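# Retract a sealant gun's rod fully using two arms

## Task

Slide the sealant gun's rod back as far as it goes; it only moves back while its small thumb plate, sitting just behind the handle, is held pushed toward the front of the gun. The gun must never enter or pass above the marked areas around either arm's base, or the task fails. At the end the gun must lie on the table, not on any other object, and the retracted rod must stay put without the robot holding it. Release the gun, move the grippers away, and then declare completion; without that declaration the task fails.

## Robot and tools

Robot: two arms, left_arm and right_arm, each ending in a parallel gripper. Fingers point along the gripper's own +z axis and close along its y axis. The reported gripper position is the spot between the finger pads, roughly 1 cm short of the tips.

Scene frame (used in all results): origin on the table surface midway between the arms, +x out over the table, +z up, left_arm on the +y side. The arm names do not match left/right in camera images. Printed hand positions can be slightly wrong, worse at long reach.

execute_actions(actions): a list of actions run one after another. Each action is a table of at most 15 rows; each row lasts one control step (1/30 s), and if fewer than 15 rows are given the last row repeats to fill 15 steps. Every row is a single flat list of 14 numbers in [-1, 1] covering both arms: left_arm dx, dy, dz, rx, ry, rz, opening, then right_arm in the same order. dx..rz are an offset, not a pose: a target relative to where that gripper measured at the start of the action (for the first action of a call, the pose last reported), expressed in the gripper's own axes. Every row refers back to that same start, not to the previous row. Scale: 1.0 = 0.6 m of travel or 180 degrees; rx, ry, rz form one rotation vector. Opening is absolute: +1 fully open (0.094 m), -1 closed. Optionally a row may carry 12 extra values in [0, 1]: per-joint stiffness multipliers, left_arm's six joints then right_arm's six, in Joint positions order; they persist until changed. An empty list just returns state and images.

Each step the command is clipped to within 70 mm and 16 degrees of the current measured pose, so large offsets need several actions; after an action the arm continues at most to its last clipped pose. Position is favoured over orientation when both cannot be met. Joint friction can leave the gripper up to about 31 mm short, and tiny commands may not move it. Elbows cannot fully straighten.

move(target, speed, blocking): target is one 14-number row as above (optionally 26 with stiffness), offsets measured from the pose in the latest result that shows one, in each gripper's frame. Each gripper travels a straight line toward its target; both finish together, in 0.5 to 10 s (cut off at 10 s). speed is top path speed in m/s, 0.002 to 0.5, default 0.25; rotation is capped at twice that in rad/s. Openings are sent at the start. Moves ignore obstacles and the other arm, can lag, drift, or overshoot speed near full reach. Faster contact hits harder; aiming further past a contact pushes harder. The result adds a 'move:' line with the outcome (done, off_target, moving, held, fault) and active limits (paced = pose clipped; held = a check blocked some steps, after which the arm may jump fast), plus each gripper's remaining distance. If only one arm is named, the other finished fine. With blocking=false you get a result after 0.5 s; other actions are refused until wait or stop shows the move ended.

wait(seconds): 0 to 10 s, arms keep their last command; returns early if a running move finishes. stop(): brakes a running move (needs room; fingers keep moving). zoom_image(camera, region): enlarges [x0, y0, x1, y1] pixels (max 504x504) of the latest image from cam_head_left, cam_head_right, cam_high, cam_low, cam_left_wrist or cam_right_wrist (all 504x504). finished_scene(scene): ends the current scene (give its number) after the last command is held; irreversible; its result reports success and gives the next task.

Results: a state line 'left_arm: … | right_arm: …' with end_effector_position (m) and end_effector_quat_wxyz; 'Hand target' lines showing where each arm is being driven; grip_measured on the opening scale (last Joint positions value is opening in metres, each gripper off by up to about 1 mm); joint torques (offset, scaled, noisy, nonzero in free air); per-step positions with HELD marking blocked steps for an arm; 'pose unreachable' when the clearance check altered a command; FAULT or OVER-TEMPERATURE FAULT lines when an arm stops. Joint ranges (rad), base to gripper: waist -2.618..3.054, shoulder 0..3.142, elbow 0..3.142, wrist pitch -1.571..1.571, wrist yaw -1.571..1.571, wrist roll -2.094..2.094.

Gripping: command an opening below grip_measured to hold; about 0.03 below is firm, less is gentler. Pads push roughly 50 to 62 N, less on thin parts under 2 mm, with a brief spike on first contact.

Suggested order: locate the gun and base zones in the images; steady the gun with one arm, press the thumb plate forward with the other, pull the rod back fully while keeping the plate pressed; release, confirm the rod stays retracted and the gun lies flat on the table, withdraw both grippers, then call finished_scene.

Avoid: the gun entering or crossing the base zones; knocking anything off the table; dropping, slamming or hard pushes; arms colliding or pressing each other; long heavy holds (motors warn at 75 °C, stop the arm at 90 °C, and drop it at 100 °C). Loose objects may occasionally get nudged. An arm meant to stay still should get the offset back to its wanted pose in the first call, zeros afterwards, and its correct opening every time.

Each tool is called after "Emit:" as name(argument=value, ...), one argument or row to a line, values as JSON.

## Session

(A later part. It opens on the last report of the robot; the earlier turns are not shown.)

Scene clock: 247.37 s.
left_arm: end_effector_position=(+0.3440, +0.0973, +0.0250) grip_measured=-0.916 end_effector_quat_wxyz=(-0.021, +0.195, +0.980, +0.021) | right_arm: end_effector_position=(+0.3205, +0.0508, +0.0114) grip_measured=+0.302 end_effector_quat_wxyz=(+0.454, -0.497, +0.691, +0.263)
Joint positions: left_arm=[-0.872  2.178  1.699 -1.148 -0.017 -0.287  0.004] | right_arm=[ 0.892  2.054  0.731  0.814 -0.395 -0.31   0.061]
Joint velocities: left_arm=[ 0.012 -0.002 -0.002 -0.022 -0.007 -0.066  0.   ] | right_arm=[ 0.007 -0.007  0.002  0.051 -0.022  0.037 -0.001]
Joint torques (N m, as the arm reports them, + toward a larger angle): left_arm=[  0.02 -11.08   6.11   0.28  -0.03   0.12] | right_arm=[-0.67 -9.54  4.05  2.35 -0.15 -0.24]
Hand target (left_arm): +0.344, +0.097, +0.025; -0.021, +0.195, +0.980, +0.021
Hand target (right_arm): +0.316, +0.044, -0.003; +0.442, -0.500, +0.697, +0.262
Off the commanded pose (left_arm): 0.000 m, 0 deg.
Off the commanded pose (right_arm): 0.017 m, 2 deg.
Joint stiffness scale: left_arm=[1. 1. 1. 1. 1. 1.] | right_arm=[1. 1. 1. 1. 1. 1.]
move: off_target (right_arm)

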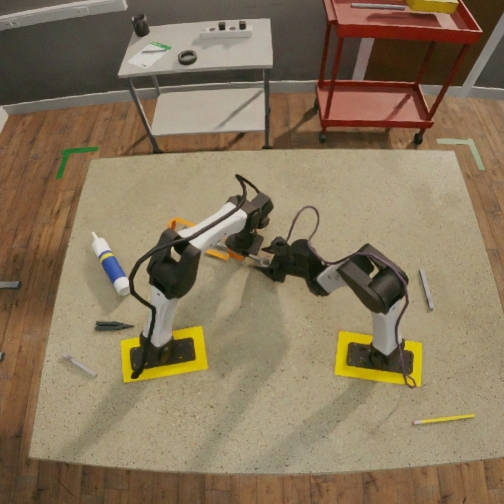

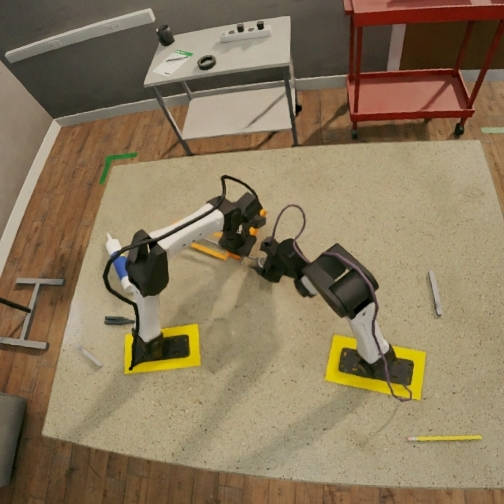

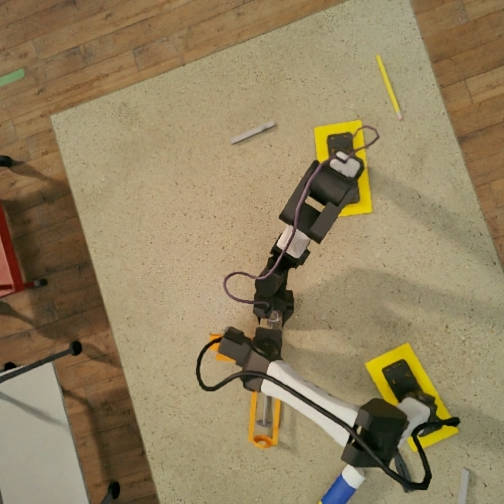

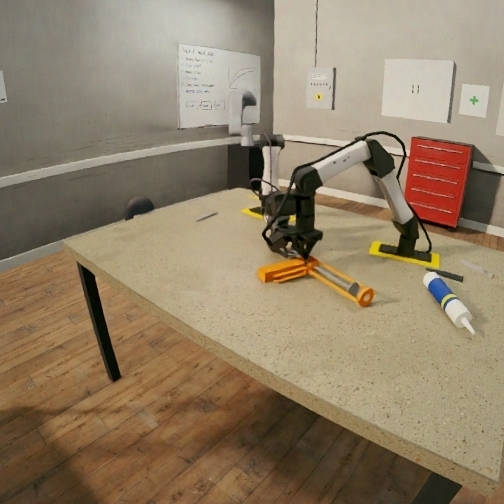

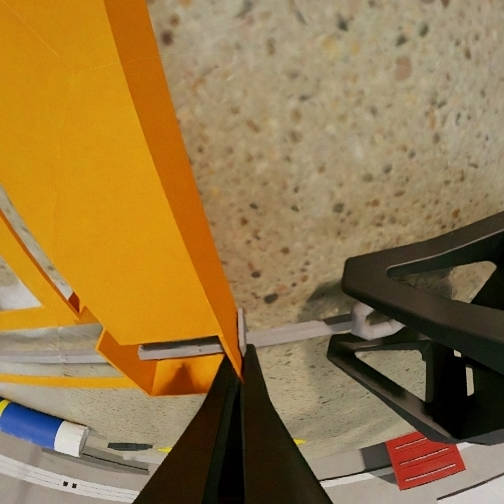

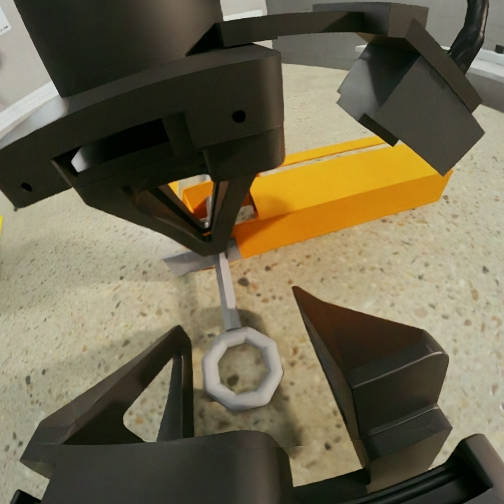

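Emit:
execute_actions(
  actions=[
    [[0,0,0,0,0,0,-0.95, 0,0,0,0,0,0,-0.1]],
    [[0,0,0,0,0,0,-0.95, 0,0,0,0,0,0,-0.45]],
  ],
)

Scene clock: 251.83 s.
left_arm: end_effector_position=(+0.3447, +0.0967, +0.0250) grip_measured=-0.916 end_effector_quat_wxyz=(-0.019, +0.195, +0.980, +0.020) | right_arm: end_effector_position=(+0.3194, +0.0522, +0.0127) grip_measured=-0.263 end_effector_quat_wxyz=(+0.456, -0.500, +0.687, +0.266)
Joint positions: left_arm=[-0.872  2.178  1.699 -1.144 -0.017 -0.287  0.004] | right_arm=[ 0.893  2.054  0.731  0.819 -0.404 -0.315  0.035]
Joint velocities: left_arm=[ 0.002  0.002  0.002  0.007  0.007 -0.037  0.   ] | right_arm=[ 0.017  0.007 -0.012  0.007 -0.037 -0.022 -0.001]
Joint torques (N m, as the arm reports them, + toward a larger angle): left_arm=[  0.03 -11.08   6.12   0.25  -0.03   0.12] | right_arm=[ -0.1  -12.1    5.56   2.33  -0.03  -0.11]
Hand target (left_arm): +0.344, +0.097, +0.025; -0.021, +0.195, +0.980, +0.021
Hand target (right_arm): +0.321, +0.052, +0.013; +0.457, -0.497, +0.689, +0.264
Off the commanded pose (left_arm): 0.001 m, 0 deg.
Off the commanded pose (right_arm): 0.001 m, 0 deg.
Joint stiffness scale: left_arm=[1. 1. 1. 1. 1. 1.] | right_arm=[1. 1. 1. 1. 1. 1.]
Step readings (end_effector_position; steps 1 to 15: 1st action; 16 to 30: 2nd action):
0: left_arm (+0.3440, +0.0973, +0.0250) | right_arm (+0.3210, +0.0514, +0.0128)
1: left_arm (+0.3440, +0.0973, +0.0250) | right_arm (+0.3210, +0.0514, +0.0128)
2: left_arm (+0.3440, +0.0973, +0.0250) | right_arm (+0.3210, +0.0514, +0.0128)
4: left_arm (+0.3440, +0.0973, +0.0250) | right_arm (+0.3209, +0.0515, +0.0128)
8: left_arm (+0.3440, +0.0973, +0.0250) | right_arm (+0.3207, +0.0516, +0.0129)
15: left_arm (+0.3440, +0.0973, +0.0250) | right_arm (+0.3207, +0.0516, +0.0129)
16: left_arm (+0.3446, +0.0968, +0.0250) | right_arm (+0.3196, +0.0521, +0.0128)
17: left_arm (+0.3447, +0.0967, +0.0250) | right_arm (+0.3195, +0.0522, +0.0128)
19: left_arm (+0.3447, +0.0967, +0.0250) | right_arm (+0.3194, +0.0522, +0.0127)
23: left_arm (+0.3447, +0.0967, +0.0250) | right_arm (+0.3194, +0.0522, +0.0127)
30: end_effector_position above

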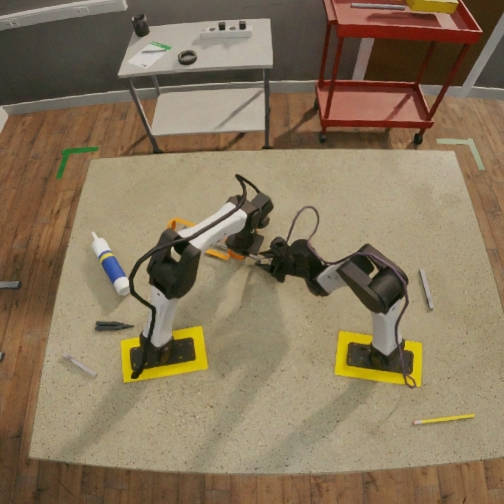

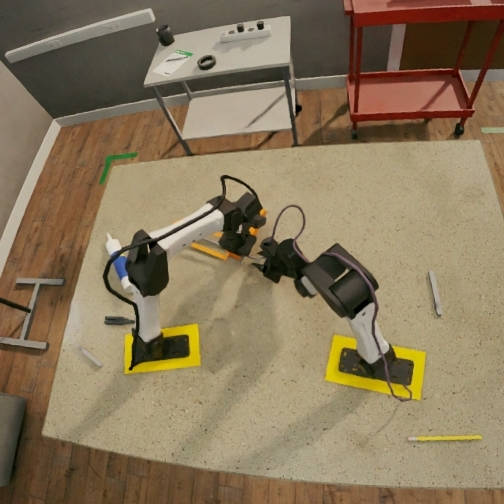

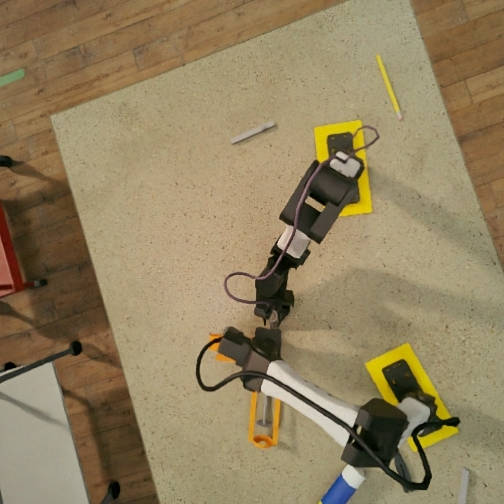

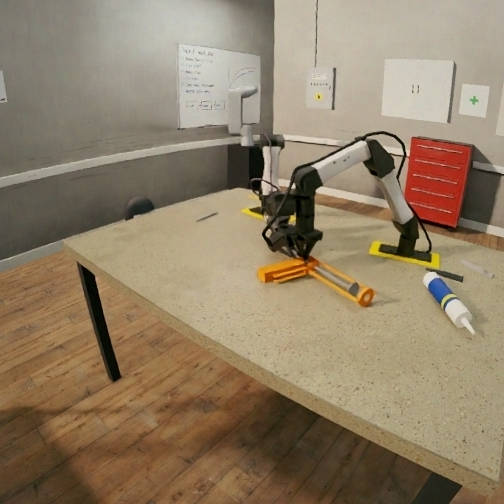

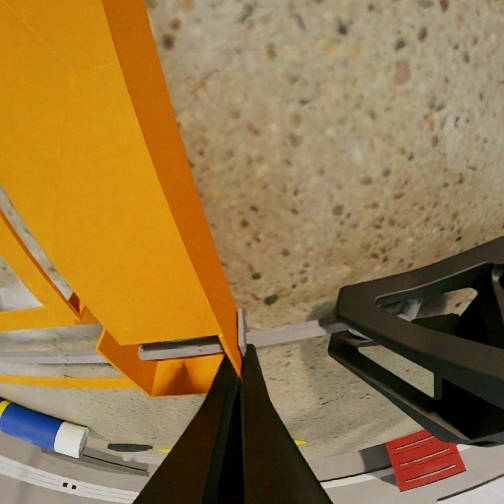

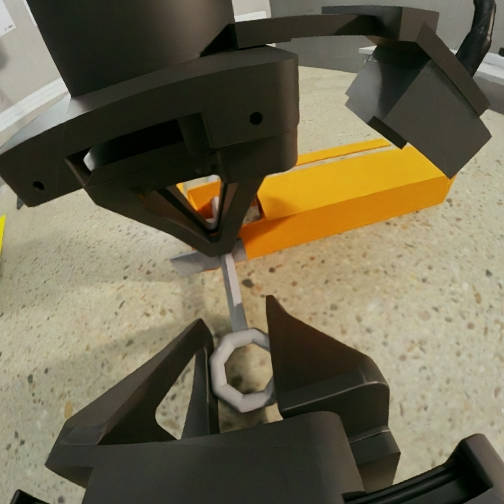

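Emit:
move(
  target=[0,0,0,0,0,0,-0.95, 0.059,0.003,-0.12,0,0,0,-0.33],
  speed=0.05,
)

Scene clock: 262.47 s.
left_arm: end_effector_position=(+0.3277, +0.0594, +0.0259) grip_measured=-0.916 end_effector_quat_wxyz=(-0.033, +0.208, +0.976, -0.053) | right_arm: end_effector_position=(+0.2943, -0.0055, +0.0139) grip_measured=-0.263 end_effector_quat_wxyz=(+0.459, -0.499, +0.683, +0.272)
Joint positions: left_arm=[-0.91   2.178  1.699 -1.098  0.124 -0.295  0.004] | right_arm=[ 0.783  1.94   0.498  0.926 -0.511 -0.367  0.035]
Joint velocities: left_arm=[ 0.007 -0.007 -0.012  0.051 -0.037 -0.037 -0.   ] | right_arm=[-0.017 -0.007 -0.017  0.022 -0.037  0.066 -0.001]
Joint torques (N m, as the arm reports them, + toward a larger angle): left_arm=[  2.24 -11.43   6.24  -0.04  -1.21   0.22] | right_arm=[ -2.54 -12.78   0.65   2.33  -0.2   -0.35]
Hand target (left_arm): +0.343, +0.095, +0.026; -0.021, +0.196, +0.980, +0.017
Hand target (right_arm): +0.288, -0.020, +0.012; +0.456, -0.499, +0.687, +0.268
Off the commanded pose (left_arm): 0.041 m, 9 deg.
Off the commanded pose (right_arm): 0.017 m, 1 deg.
Joint stiffness scale: left_arm=[1. 1. 1. 1. 1. 1.] | right_arm=[1. 1. 1. 1. 1. 1.]
move: off_target (left_arm, right_arm)

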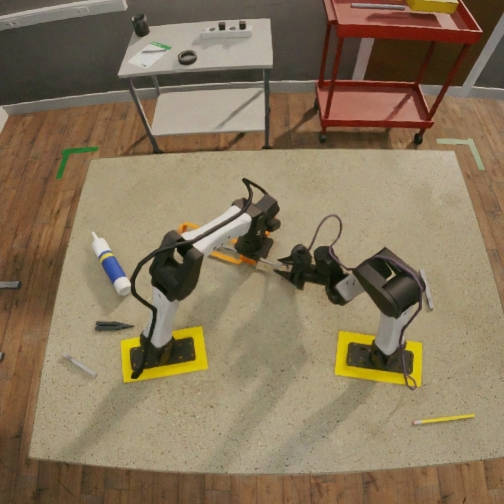

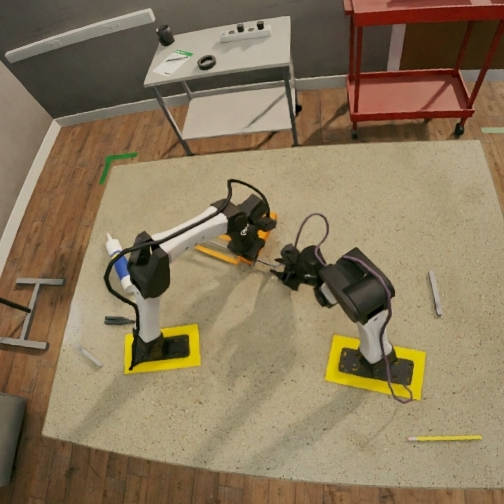

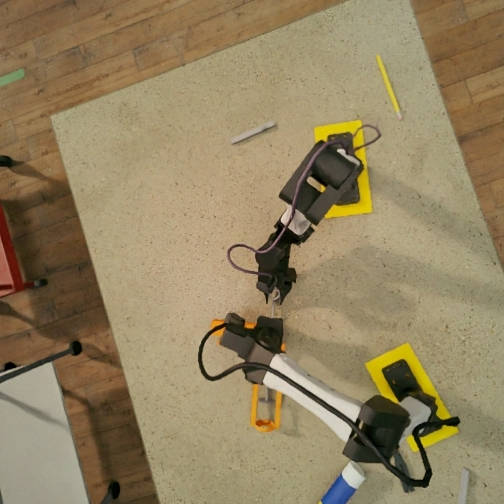

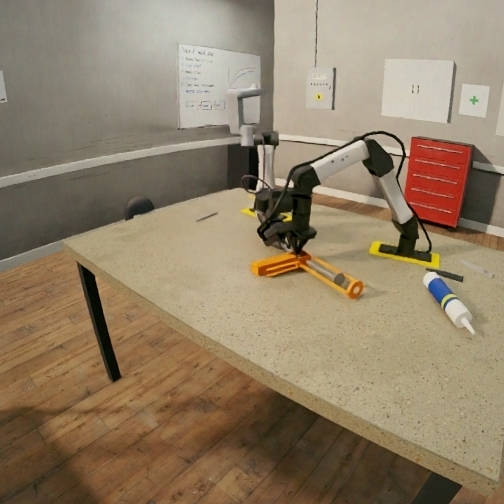

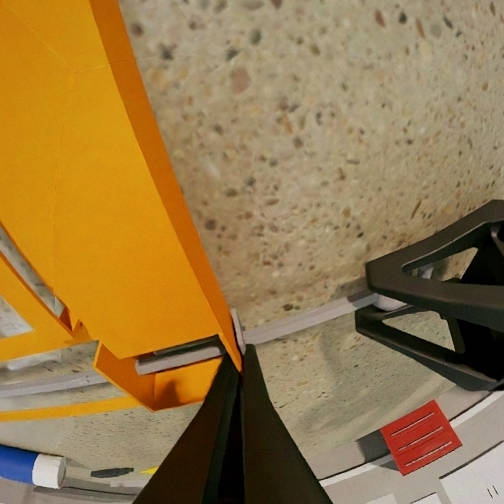

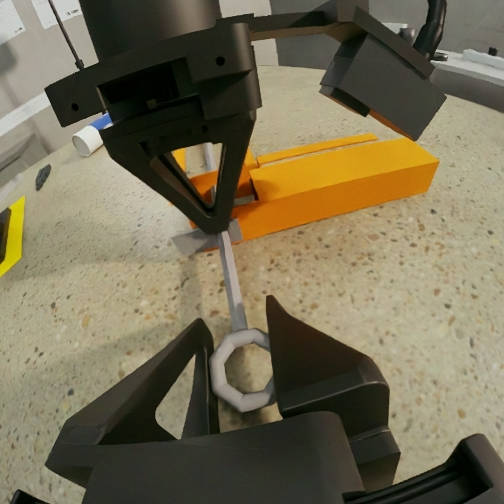

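Emit:
move(
  target=[0.0055,0.1655,-0.019,-0.07,0.001,-0.01,-0.95, 0.044,0.002,-0.09,0,0,0,-0.33],
  speed=0.05,
)

Scene clock: 280.33 s.
left_arm: end_effector_position=(+0.3628, +0.1281, +0.0251) grip_measured=-0.917 end_effector_quat_wxyz=(-0.015, +0.205, +0.979, +0.017) | right_arm: end_effector_position=(+0.2806, -0.0537, +0.0186) grip_measured=-0.328 end_effector_quat_wxyz=(+0.473, -0.496, +0.675, +0.272)
Joint positions: left_arm=[-0.784  2.151  1.657 -1.116 -0.02  -0.179  0.004] | right_arm=[ 0.645  1.859  0.341  0.994 -0.63  -0.441  0.032]
Joint velocities: left_arm=[-0.007 -0.007 -0.002  0.051 -0.022  0.007  0.   ] | right_arm=[ 0.007 -0.017 -0.012 -0.11  -0.037 -0.037 -0.001]
Joint torques (N m, as the arm reports them, + toward a larger angle): left_arm=[  1.34 -12.     4.25   0.2   -0.68   0.17] | right_arm=[ -0.74 -10.09   1.86   1.96  -0.16  -0.24]
Hand target (left_arm): +0.366, +0.151, +0.026; -0.013, +0.196, +0.979, +0.055
Hand target (right_arm): +0.271, -0.060, +0.013; +0.460, -0.497, +0.683, +0.274
Off the commanded pose (left_arm): 0.024 m, 5 deg.
Off the commanded pose (right_arm): 0.013 m, 2 deg.
Joint stiffness scale: left_arm=[1. 1. 1. 1. 1. 1.] | right_arm=[1. 1. 1. 1. 1. 1.]
move: off_target (left_arm, right_arm)

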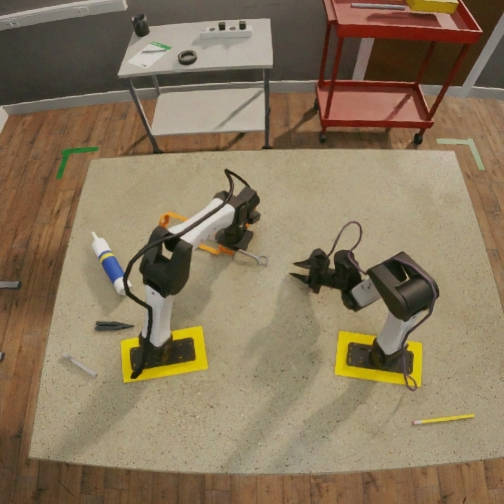

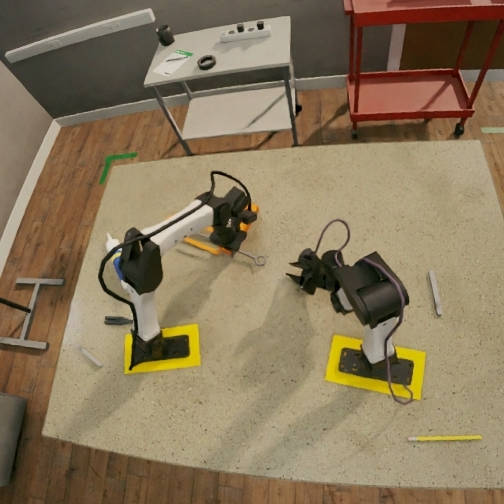

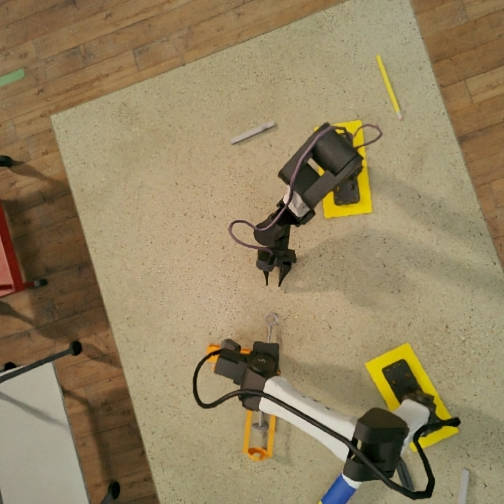

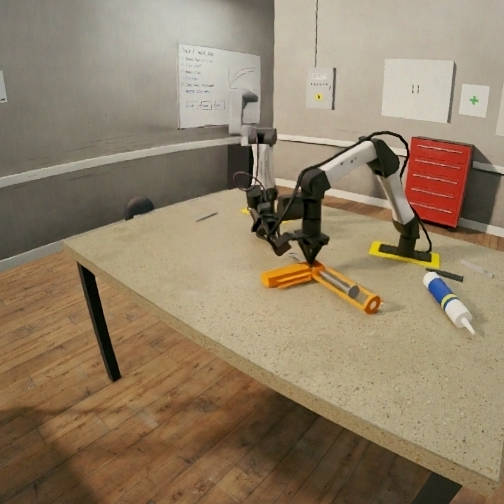

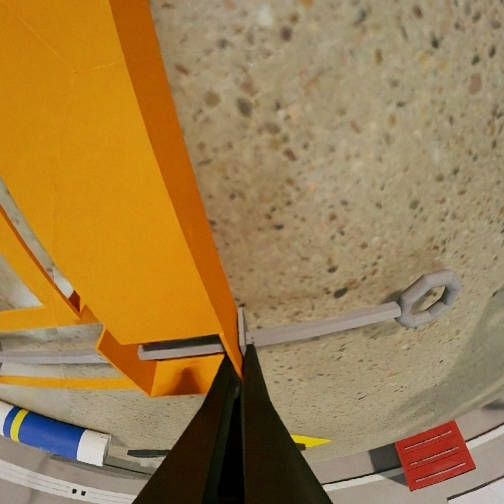

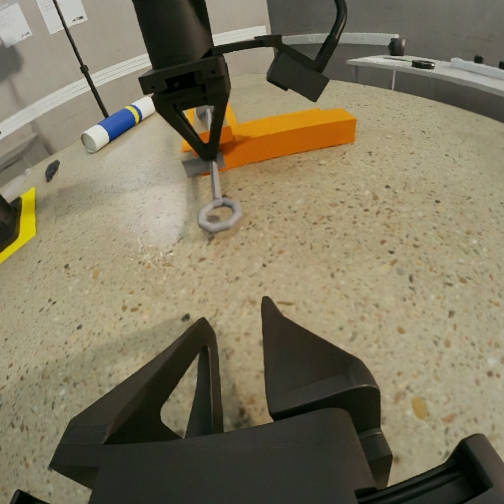

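Emit:
move(
  target=[0,0,0,0,0,0,-0.95, -0.114,-0.006,0.147,0,0.1,0.036,0.3],
  speed=0.12,
)

Emit:
zoom_image(
  camera="cam_head_left",
  region=[200, 190, 340, 300],
)

Scene clock: 314.33 s.
left_arm: end_effector_position=(+0.3625, +0.1276, +0.0251) grip_measured=-0.917 end_effector_quat_wxyz=(-0.016, +0.205, +0.979, +0.015) | right_arm: end_effector_position=(+0.3206, +0.0431, +0.0540) grip_measured=+0.298 end_effector_quat_wxyz=(+0.362, -0.496, +0.759, +0.216)
Joint positions: left_arm=[-0.784  2.151  1.657 -1.116 -0.017 -0.179  0.004] | right_arm=[ 0.913  1.82   0.919  0.161 -0.298 -0.301  0.061]
Joint velocities: left_arm=[ 0.002 -0.027 -0.002 -0.066 -0.007  0.051  0.   ] | right_arm=[ 0.017 -0.017  0.012 -0.022  0.022  0.007 -0.   ]
Joint torques (N m, as the arm reports them, + toward a larger angle): left_arm=[  0.03 -10.87   6.12   0.32  -0.06   0.12] | right_arm=[ 0.6  -8.95  9.56  1.82  0.02 -0.08]
Hand target (left_arm): +0.363, +0.128, +0.025; -0.015, +0.205, +0.979, +0.017
Hand target (right_arm): +0.321, +0.045, +0.046; +0.347, -0.495, +0.768, +0.212
Off the commanded pose (left_arm): 0.001 m, 0 deg.
Off the commanded pose (right_arm): 0.009 m, 2 deg.
Joint stiffness scale: left_arm=[1. 1. 1. 1. 1. 1.] | right_arm=[1. 1. 1. 1. 1. 1.]
move: done

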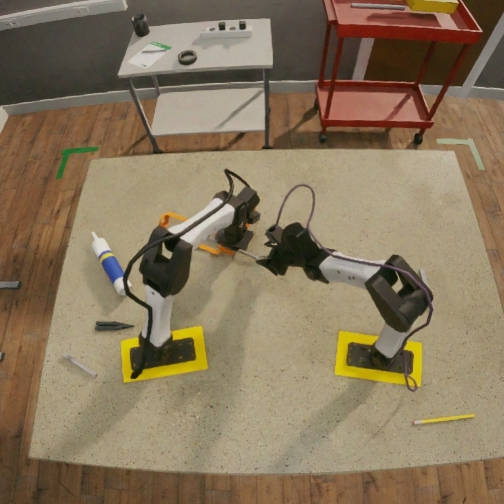

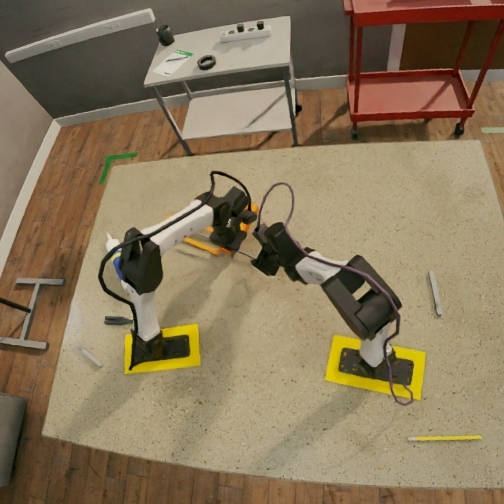

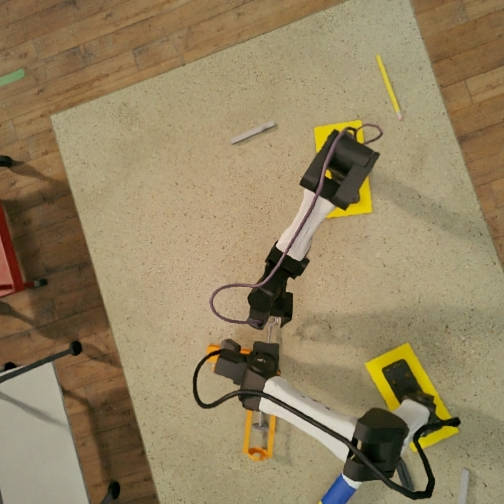

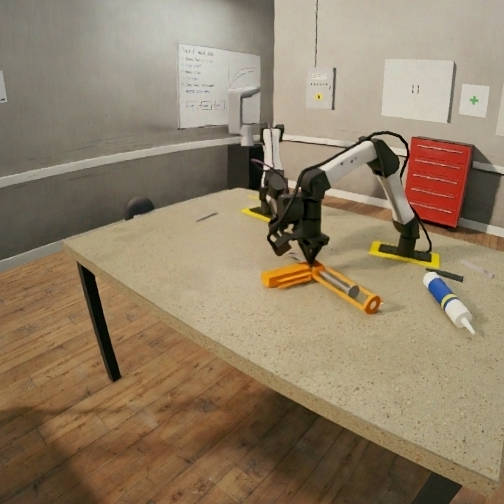

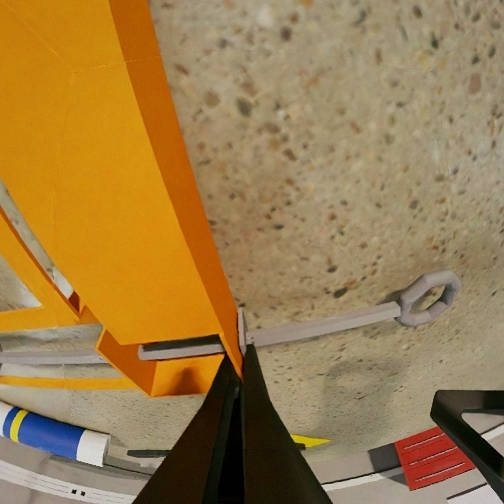

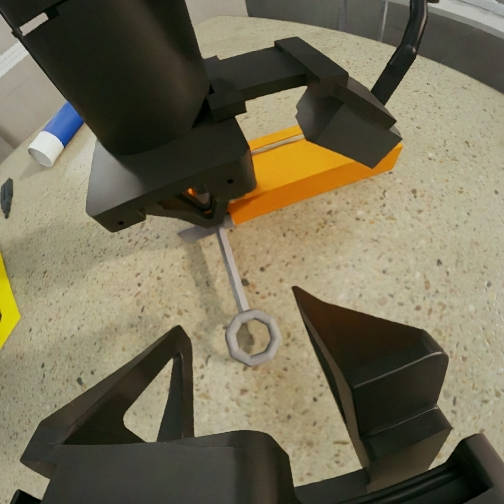

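Region (200, 190, 340, 300) of cam_head_left's 504x504 image, scaled by 3.600, with more detail than that image has; it fills the top 396 rows of this view, and the rest is white.

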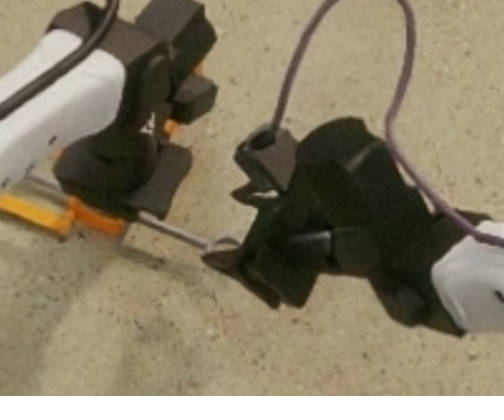

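Emit:
move(
  target=[0,0,0,0,0,0,-0.95, 0.02,0.004,0.075,0,0,0,0.3],
  speed=0.06,
)

Emit:
zoom_image(
  camera="cam_head_left",
  region=[200, 190, 340, 300],
)

Scene clock: 321.87 s.
left_arm: end_effector_position=(+0.3625, +0.1276, +0.0251) grip_measured=-0.917 end_effector_quat_wxyz=(-0.016, +0.205, +0.979, +0.015) | right_arm: end_effector_position=(+0.3274, +0.0612, +0.0189) grip_measured=+0.298 end_effector_quat_wxyz=(+0.358, -0.498, +0.759, +0.217)
Joint positions: left_arm=[-0.784  2.151  1.657 -1.116 -0.017 -0.179  0.004] | right_arm=[ 0.937  1.969  0.955  0.272 -0.284 -0.289  0.061]
Joint velocities: left_arm=[-0.002 -0.007 -0.007 -0.11  -0.037  0.037  0.001] | right_arm=[-0.007  0.002 -0.002  0.022  0.007  0.022  0.   ]
Joint torques (N m, as the arm reports them, + toward a larger angle): left_arm=[  0.03 -10.87   6.11   0.32  -0.02   0.11] | right_arm=[  0.67 -10.24   8.92   2.18   0.    -0.07]
Hand target (left_arm): +0.362, +0.128, +0.025; -0.016, +0.205, +0.979, +0.015
Hand target (right_arm): +0.331, +0.068, +0.017; +0.362, -0.496, +0.759, +0.216
Off the commanded pose (left_arm): 0.000 m, 0 deg.
Off the commanded pose (right_arm): 0.008 m, 1 deg.
Joint stiffness scale: left_arm=[1. 1. 1. 1. 1. 1.] | right_arm=[1. 1. 1. 1. 1. 1.]
move: done

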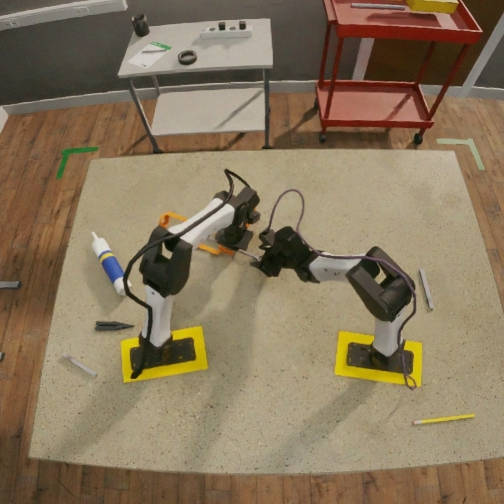

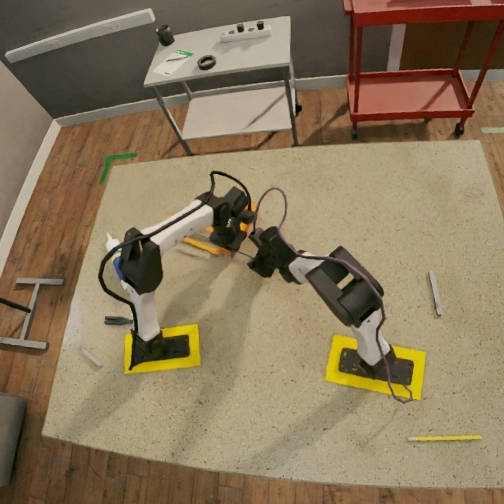

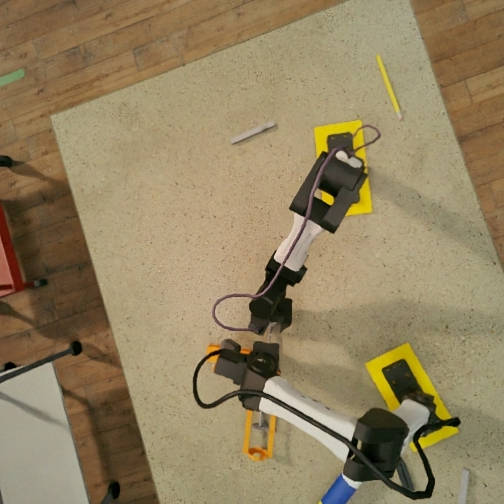

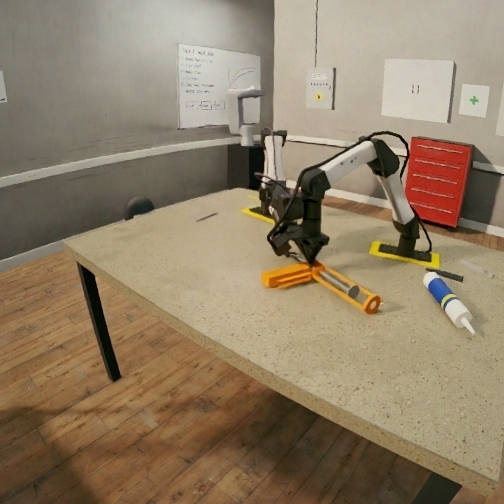

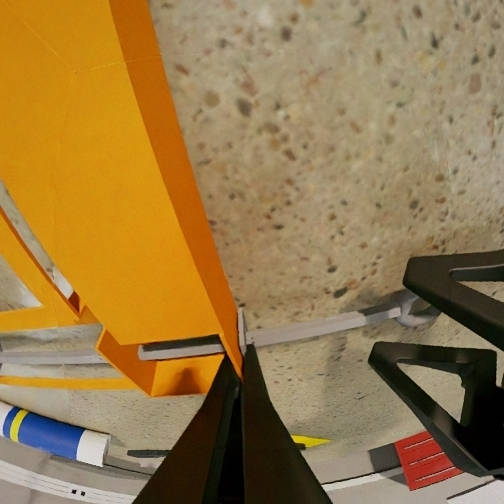

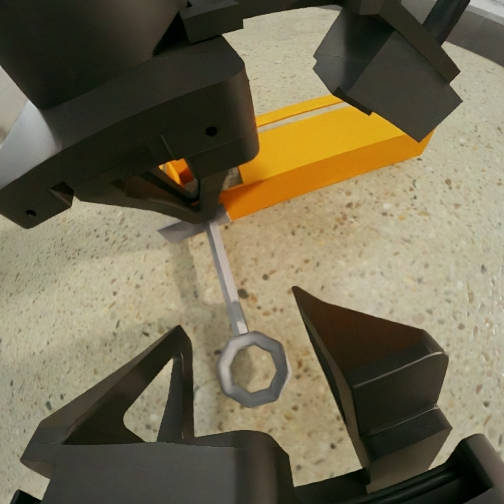

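Region (200, 190, 340, 300) of cam_head_left's 504x504 image, scaled by 3.600, with more detail than that image has; it fills the top 396 rows of this view, and the rest is white.

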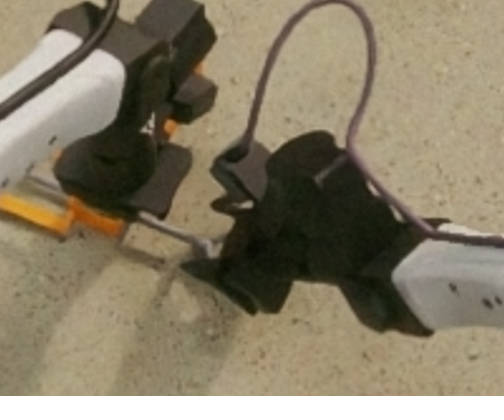

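Emit:
move(
  target=[0,0,0,0,0,0,-0.95, -0.004,0.0,0.05,0,0,0,0.3],
  speed=0.04,
)

Emit:
zoom_image(
  camera="cam_head_left",
  region=[200, 190, 340, 300],
)

Scene clock: 329.50 s.
left_arm: end_effector_position=(+0.3625, +0.1276, +0.0251) grip_measured=-0.917 end_effector_quat_wxyz=(-0.016, +0.205, +0.979, +0.015) | right_arm: end_effector_position=(+0.3357, +0.0779, +0.0072) grip_measured=+0.298 end_effector_quat_wxyz=(+0.359, -0.500, +0.757, +0.218)
Joint positions: left_arm=[-0.784  2.151  1.657 -1.116 -0.017 -0.179  0.004] | right_arm=[ 0.952  2.053  1.023  0.292 -0.278 -0.282  0.061]
Joint velocities: left_arm=[ 0.012  0.002 -0.012  0.022  0.066  0.022 -0.   ] | right_arm=[-0.002  0.007 -0.012 -0.081  0.022 -0.022 -0.   ]
Joint torques (N m, as the arm reports them, + toward a larger angle): left_arm=[  0.03 -10.87   6.12   0.32  -0.02   0.12] | right_arm=[  0.7  -10.8    8.72   2.18   0.03  -0.08]
Hand target (left_arm): +0.362, +0.128, +0.025; -0.016, +0.205, +0.979, +0.015
Hand target (right_arm): +0.338, +0.083, +0.002; +0.358, -0.498, +0.759, +0.217
Off the commanded pose (left_arm): 0.000 m, 0 deg.
Off the commanded pose (right_arm): 0.008 m, 0 deg.
Joint stiffness scale: left_arm=[1. 1. 1. 1. 1. 1.] | right_arm=[1. 1. 1. 1. 1. 1.]
move: done

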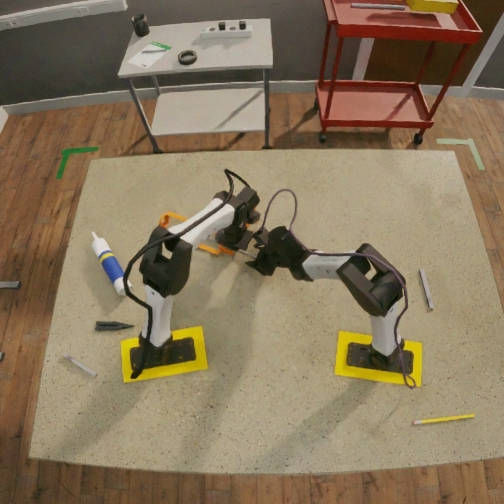

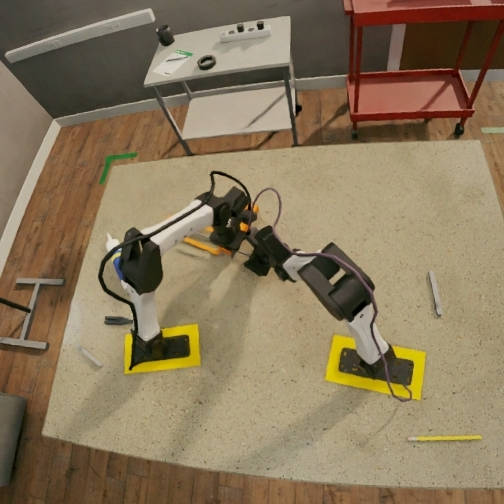

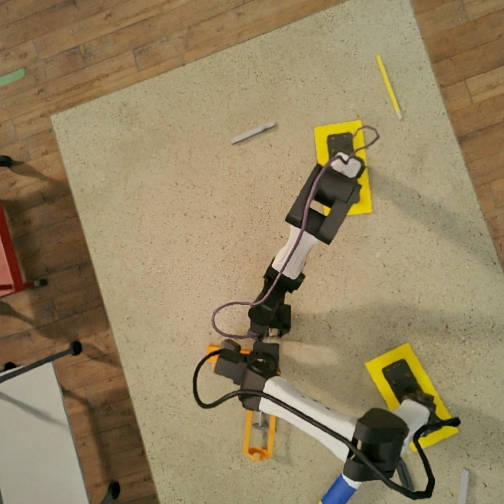

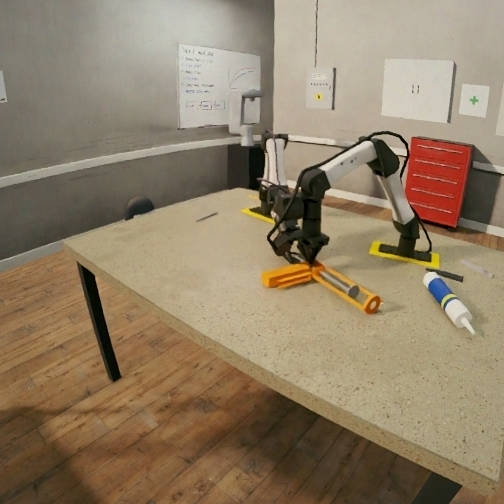

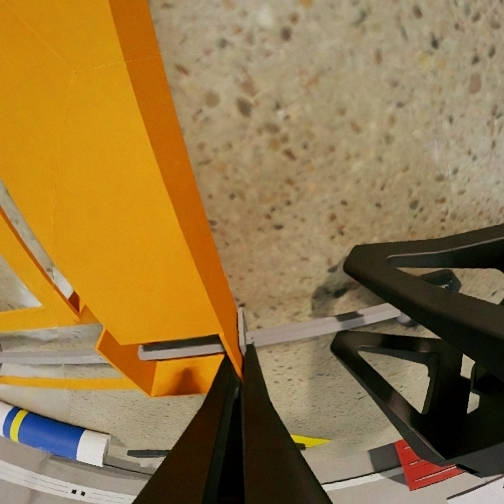

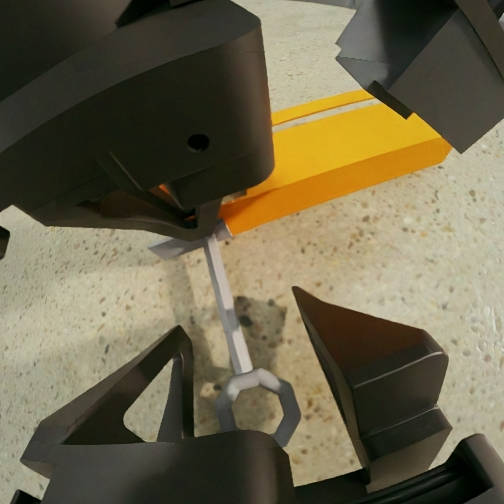

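Region (200, 190, 340, 300) of cam_head_left's 504x504 image, scaled by 3.600, with more detail than that image has; it fills the top 396 rows of this view, and the rest is white.

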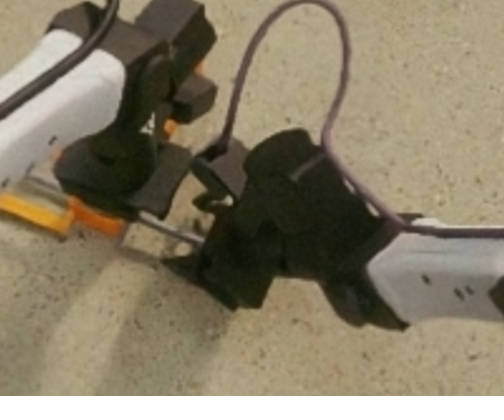

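Close onto the rod.

Emit:
execute_actions(
  actions=[
    [[0,0,0,0,0,0,-0.95, 0,0,0,0,0,0,-0.2]],
    [[0,0,0,0,0,0,-0.95, 0,0,0,0,0,0,-0.6]],
    [[0,0,0,0,0,0,-0.95, 0,0,0,0,0,0,-0.95]],
  ],
)

Scene clock: 339.97 s.
left_arm: end_effector_position=(+0.3626, +0.1277, +0.0251) grip_measured=-0.917 end_effector_quat_wxyz=(-0.015, +0.204, +0.979, +0.015) | right_arm: end_effector_position=(+0.3354, +0.0830, +0.0132) grip_measured=-0.861 end_effector_quat_wxyz=(+0.367, -0.503, +0.748, +0.228)
Joint positions: left_arm=[-0.783  2.151  1.657 -1.116 -0.016 -0.179  0.004] | right_arm=[ 0.954  2.051  1.024  0.313 -0.295 -0.283  0.007]
Joint velocities: left_arm=[ 0.017  0.017  0.007  0.022 -0.051 -0.022  0.   ] | right_arm=[ 0.002  0.007  0.002  0.066 -0.022  0.037 -0.   ]
Joint torques (N m, as the arm reports them, + toward a larger angle): left_arm=[  0.02 -10.88   6.11   0.32  -0.01   0.11] | right_arm=[ -0.07 -13.7    7.03   2.12   0.    -0.15]
Hand target (left_arm): +0.363, +0.128, +0.025; -0.016, +0.204, +0.979, +0.015
Hand target (right_arm): +0.337, +0.082, +0.013; +0.367, -0.501, +0.751, +0.225
Off the commanded pose (left_arm): 0.000 m, 0 deg.
Off the commanded pose (right_arm): 0.002 m, 1 deg.
Joint stiffness scale: left_arm=[1. 1. 1. 1. 1. 1.] | right_arm=[1. 1. 1. 1. 1. 1.]
Step readings (end_effector_position; steps 1 to 15: 1st action; 16 to 30: 2nd action; 31 to 45: 3rd action):
0: left_arm (+0.3625, +0.1276, +0.0251) | right_arm (+0.3358, +0.0779, +0.0072)
1: left_arm (+0.3625, +0.1276, +0.0251) | right_arm (+0.3358, +0.0779, +0.0072)
2: left_arm (+0.3625, +0.1276, +0.0251) | right_arm (+0.3358, +0.0779, +0.0072)
4: left_arm (+0.3624, +0.1275, +0.0251) | right_arm (+0.3357, +0.0779, +0.0072)
8: left_arm (+0.3624, +0.1275, +0.0251) | right_arm (+0.3357, +0.0779, +0.0072)
15: left_arm (+0.3624, +0.1275, +0.0251) | right_arm (+0.3357, +0.0779, +0.0072)
16: left_arm (+0.3625, +0.1272, +0.0251) | right_arm (+0.3353, +0.0785, +0.0076)
17: left_arm (+0.3622, +0.1265, +0.0251) | right_arm (+0.3360, +0.0809, +0.0110)
19: left_arm (+0.3625, +0.1274, +0.0251) | right_arm (+0.3364, +0.0815, +0.0122)
23: left_arm (+0.3626, +0.1277, +0.0251) | right_arm (+0.3364, +0.0819, +0.0126)
30: left_arm (+0.3626, +0.1277, +0.0251) | right_arm (+0.3365, +0.0818, +0.0126)
31: left_arm (+0.3625, +0.1277, +0.0251) | right_arm (+0.3363, +0.0821, +0.0128)
32: left_arm (+0.3626, +0.1276, +0.0251) | right_arm (+0.3358, +0.0827, +0.0131)
34: left_arm (+0.3626, +0.1277, +0.0251) | right_arm (+0.3354, +0.0830, +0.0132)
38: left_arm (+0.3626, +0.1277, +0.0251) | right_arm (+0.3354, +0.0830, +0.0132)
45: end_effector_position above

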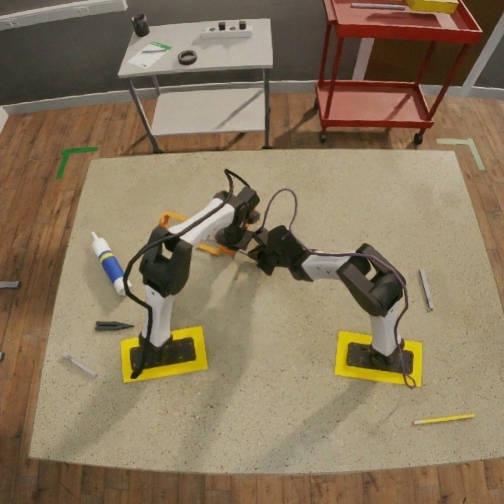

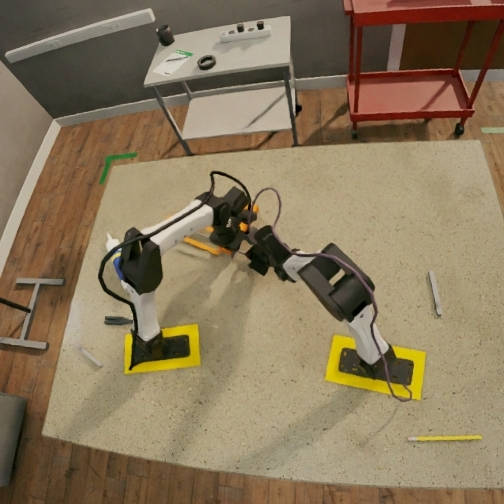

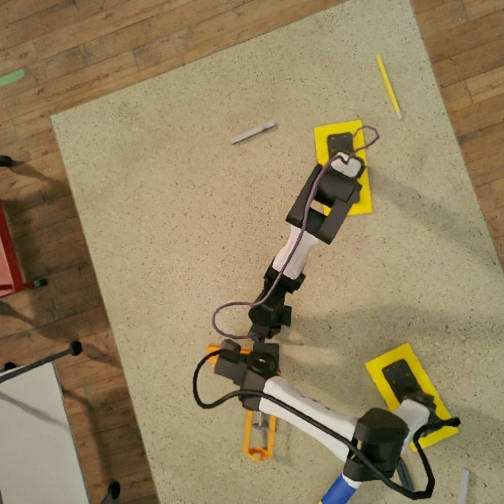

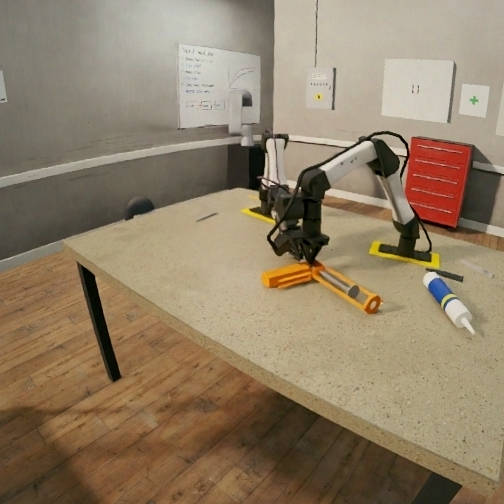

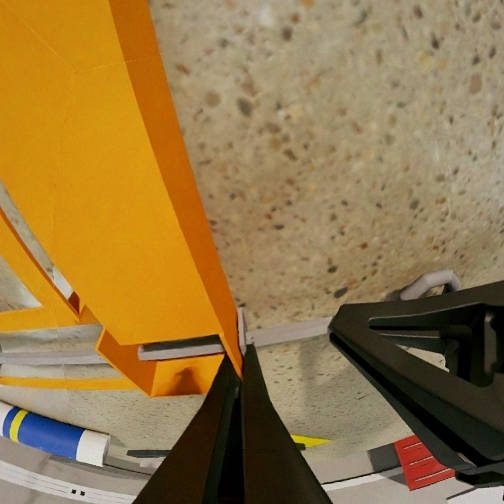

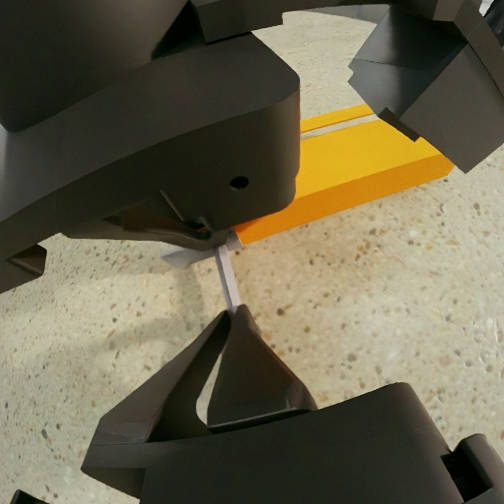

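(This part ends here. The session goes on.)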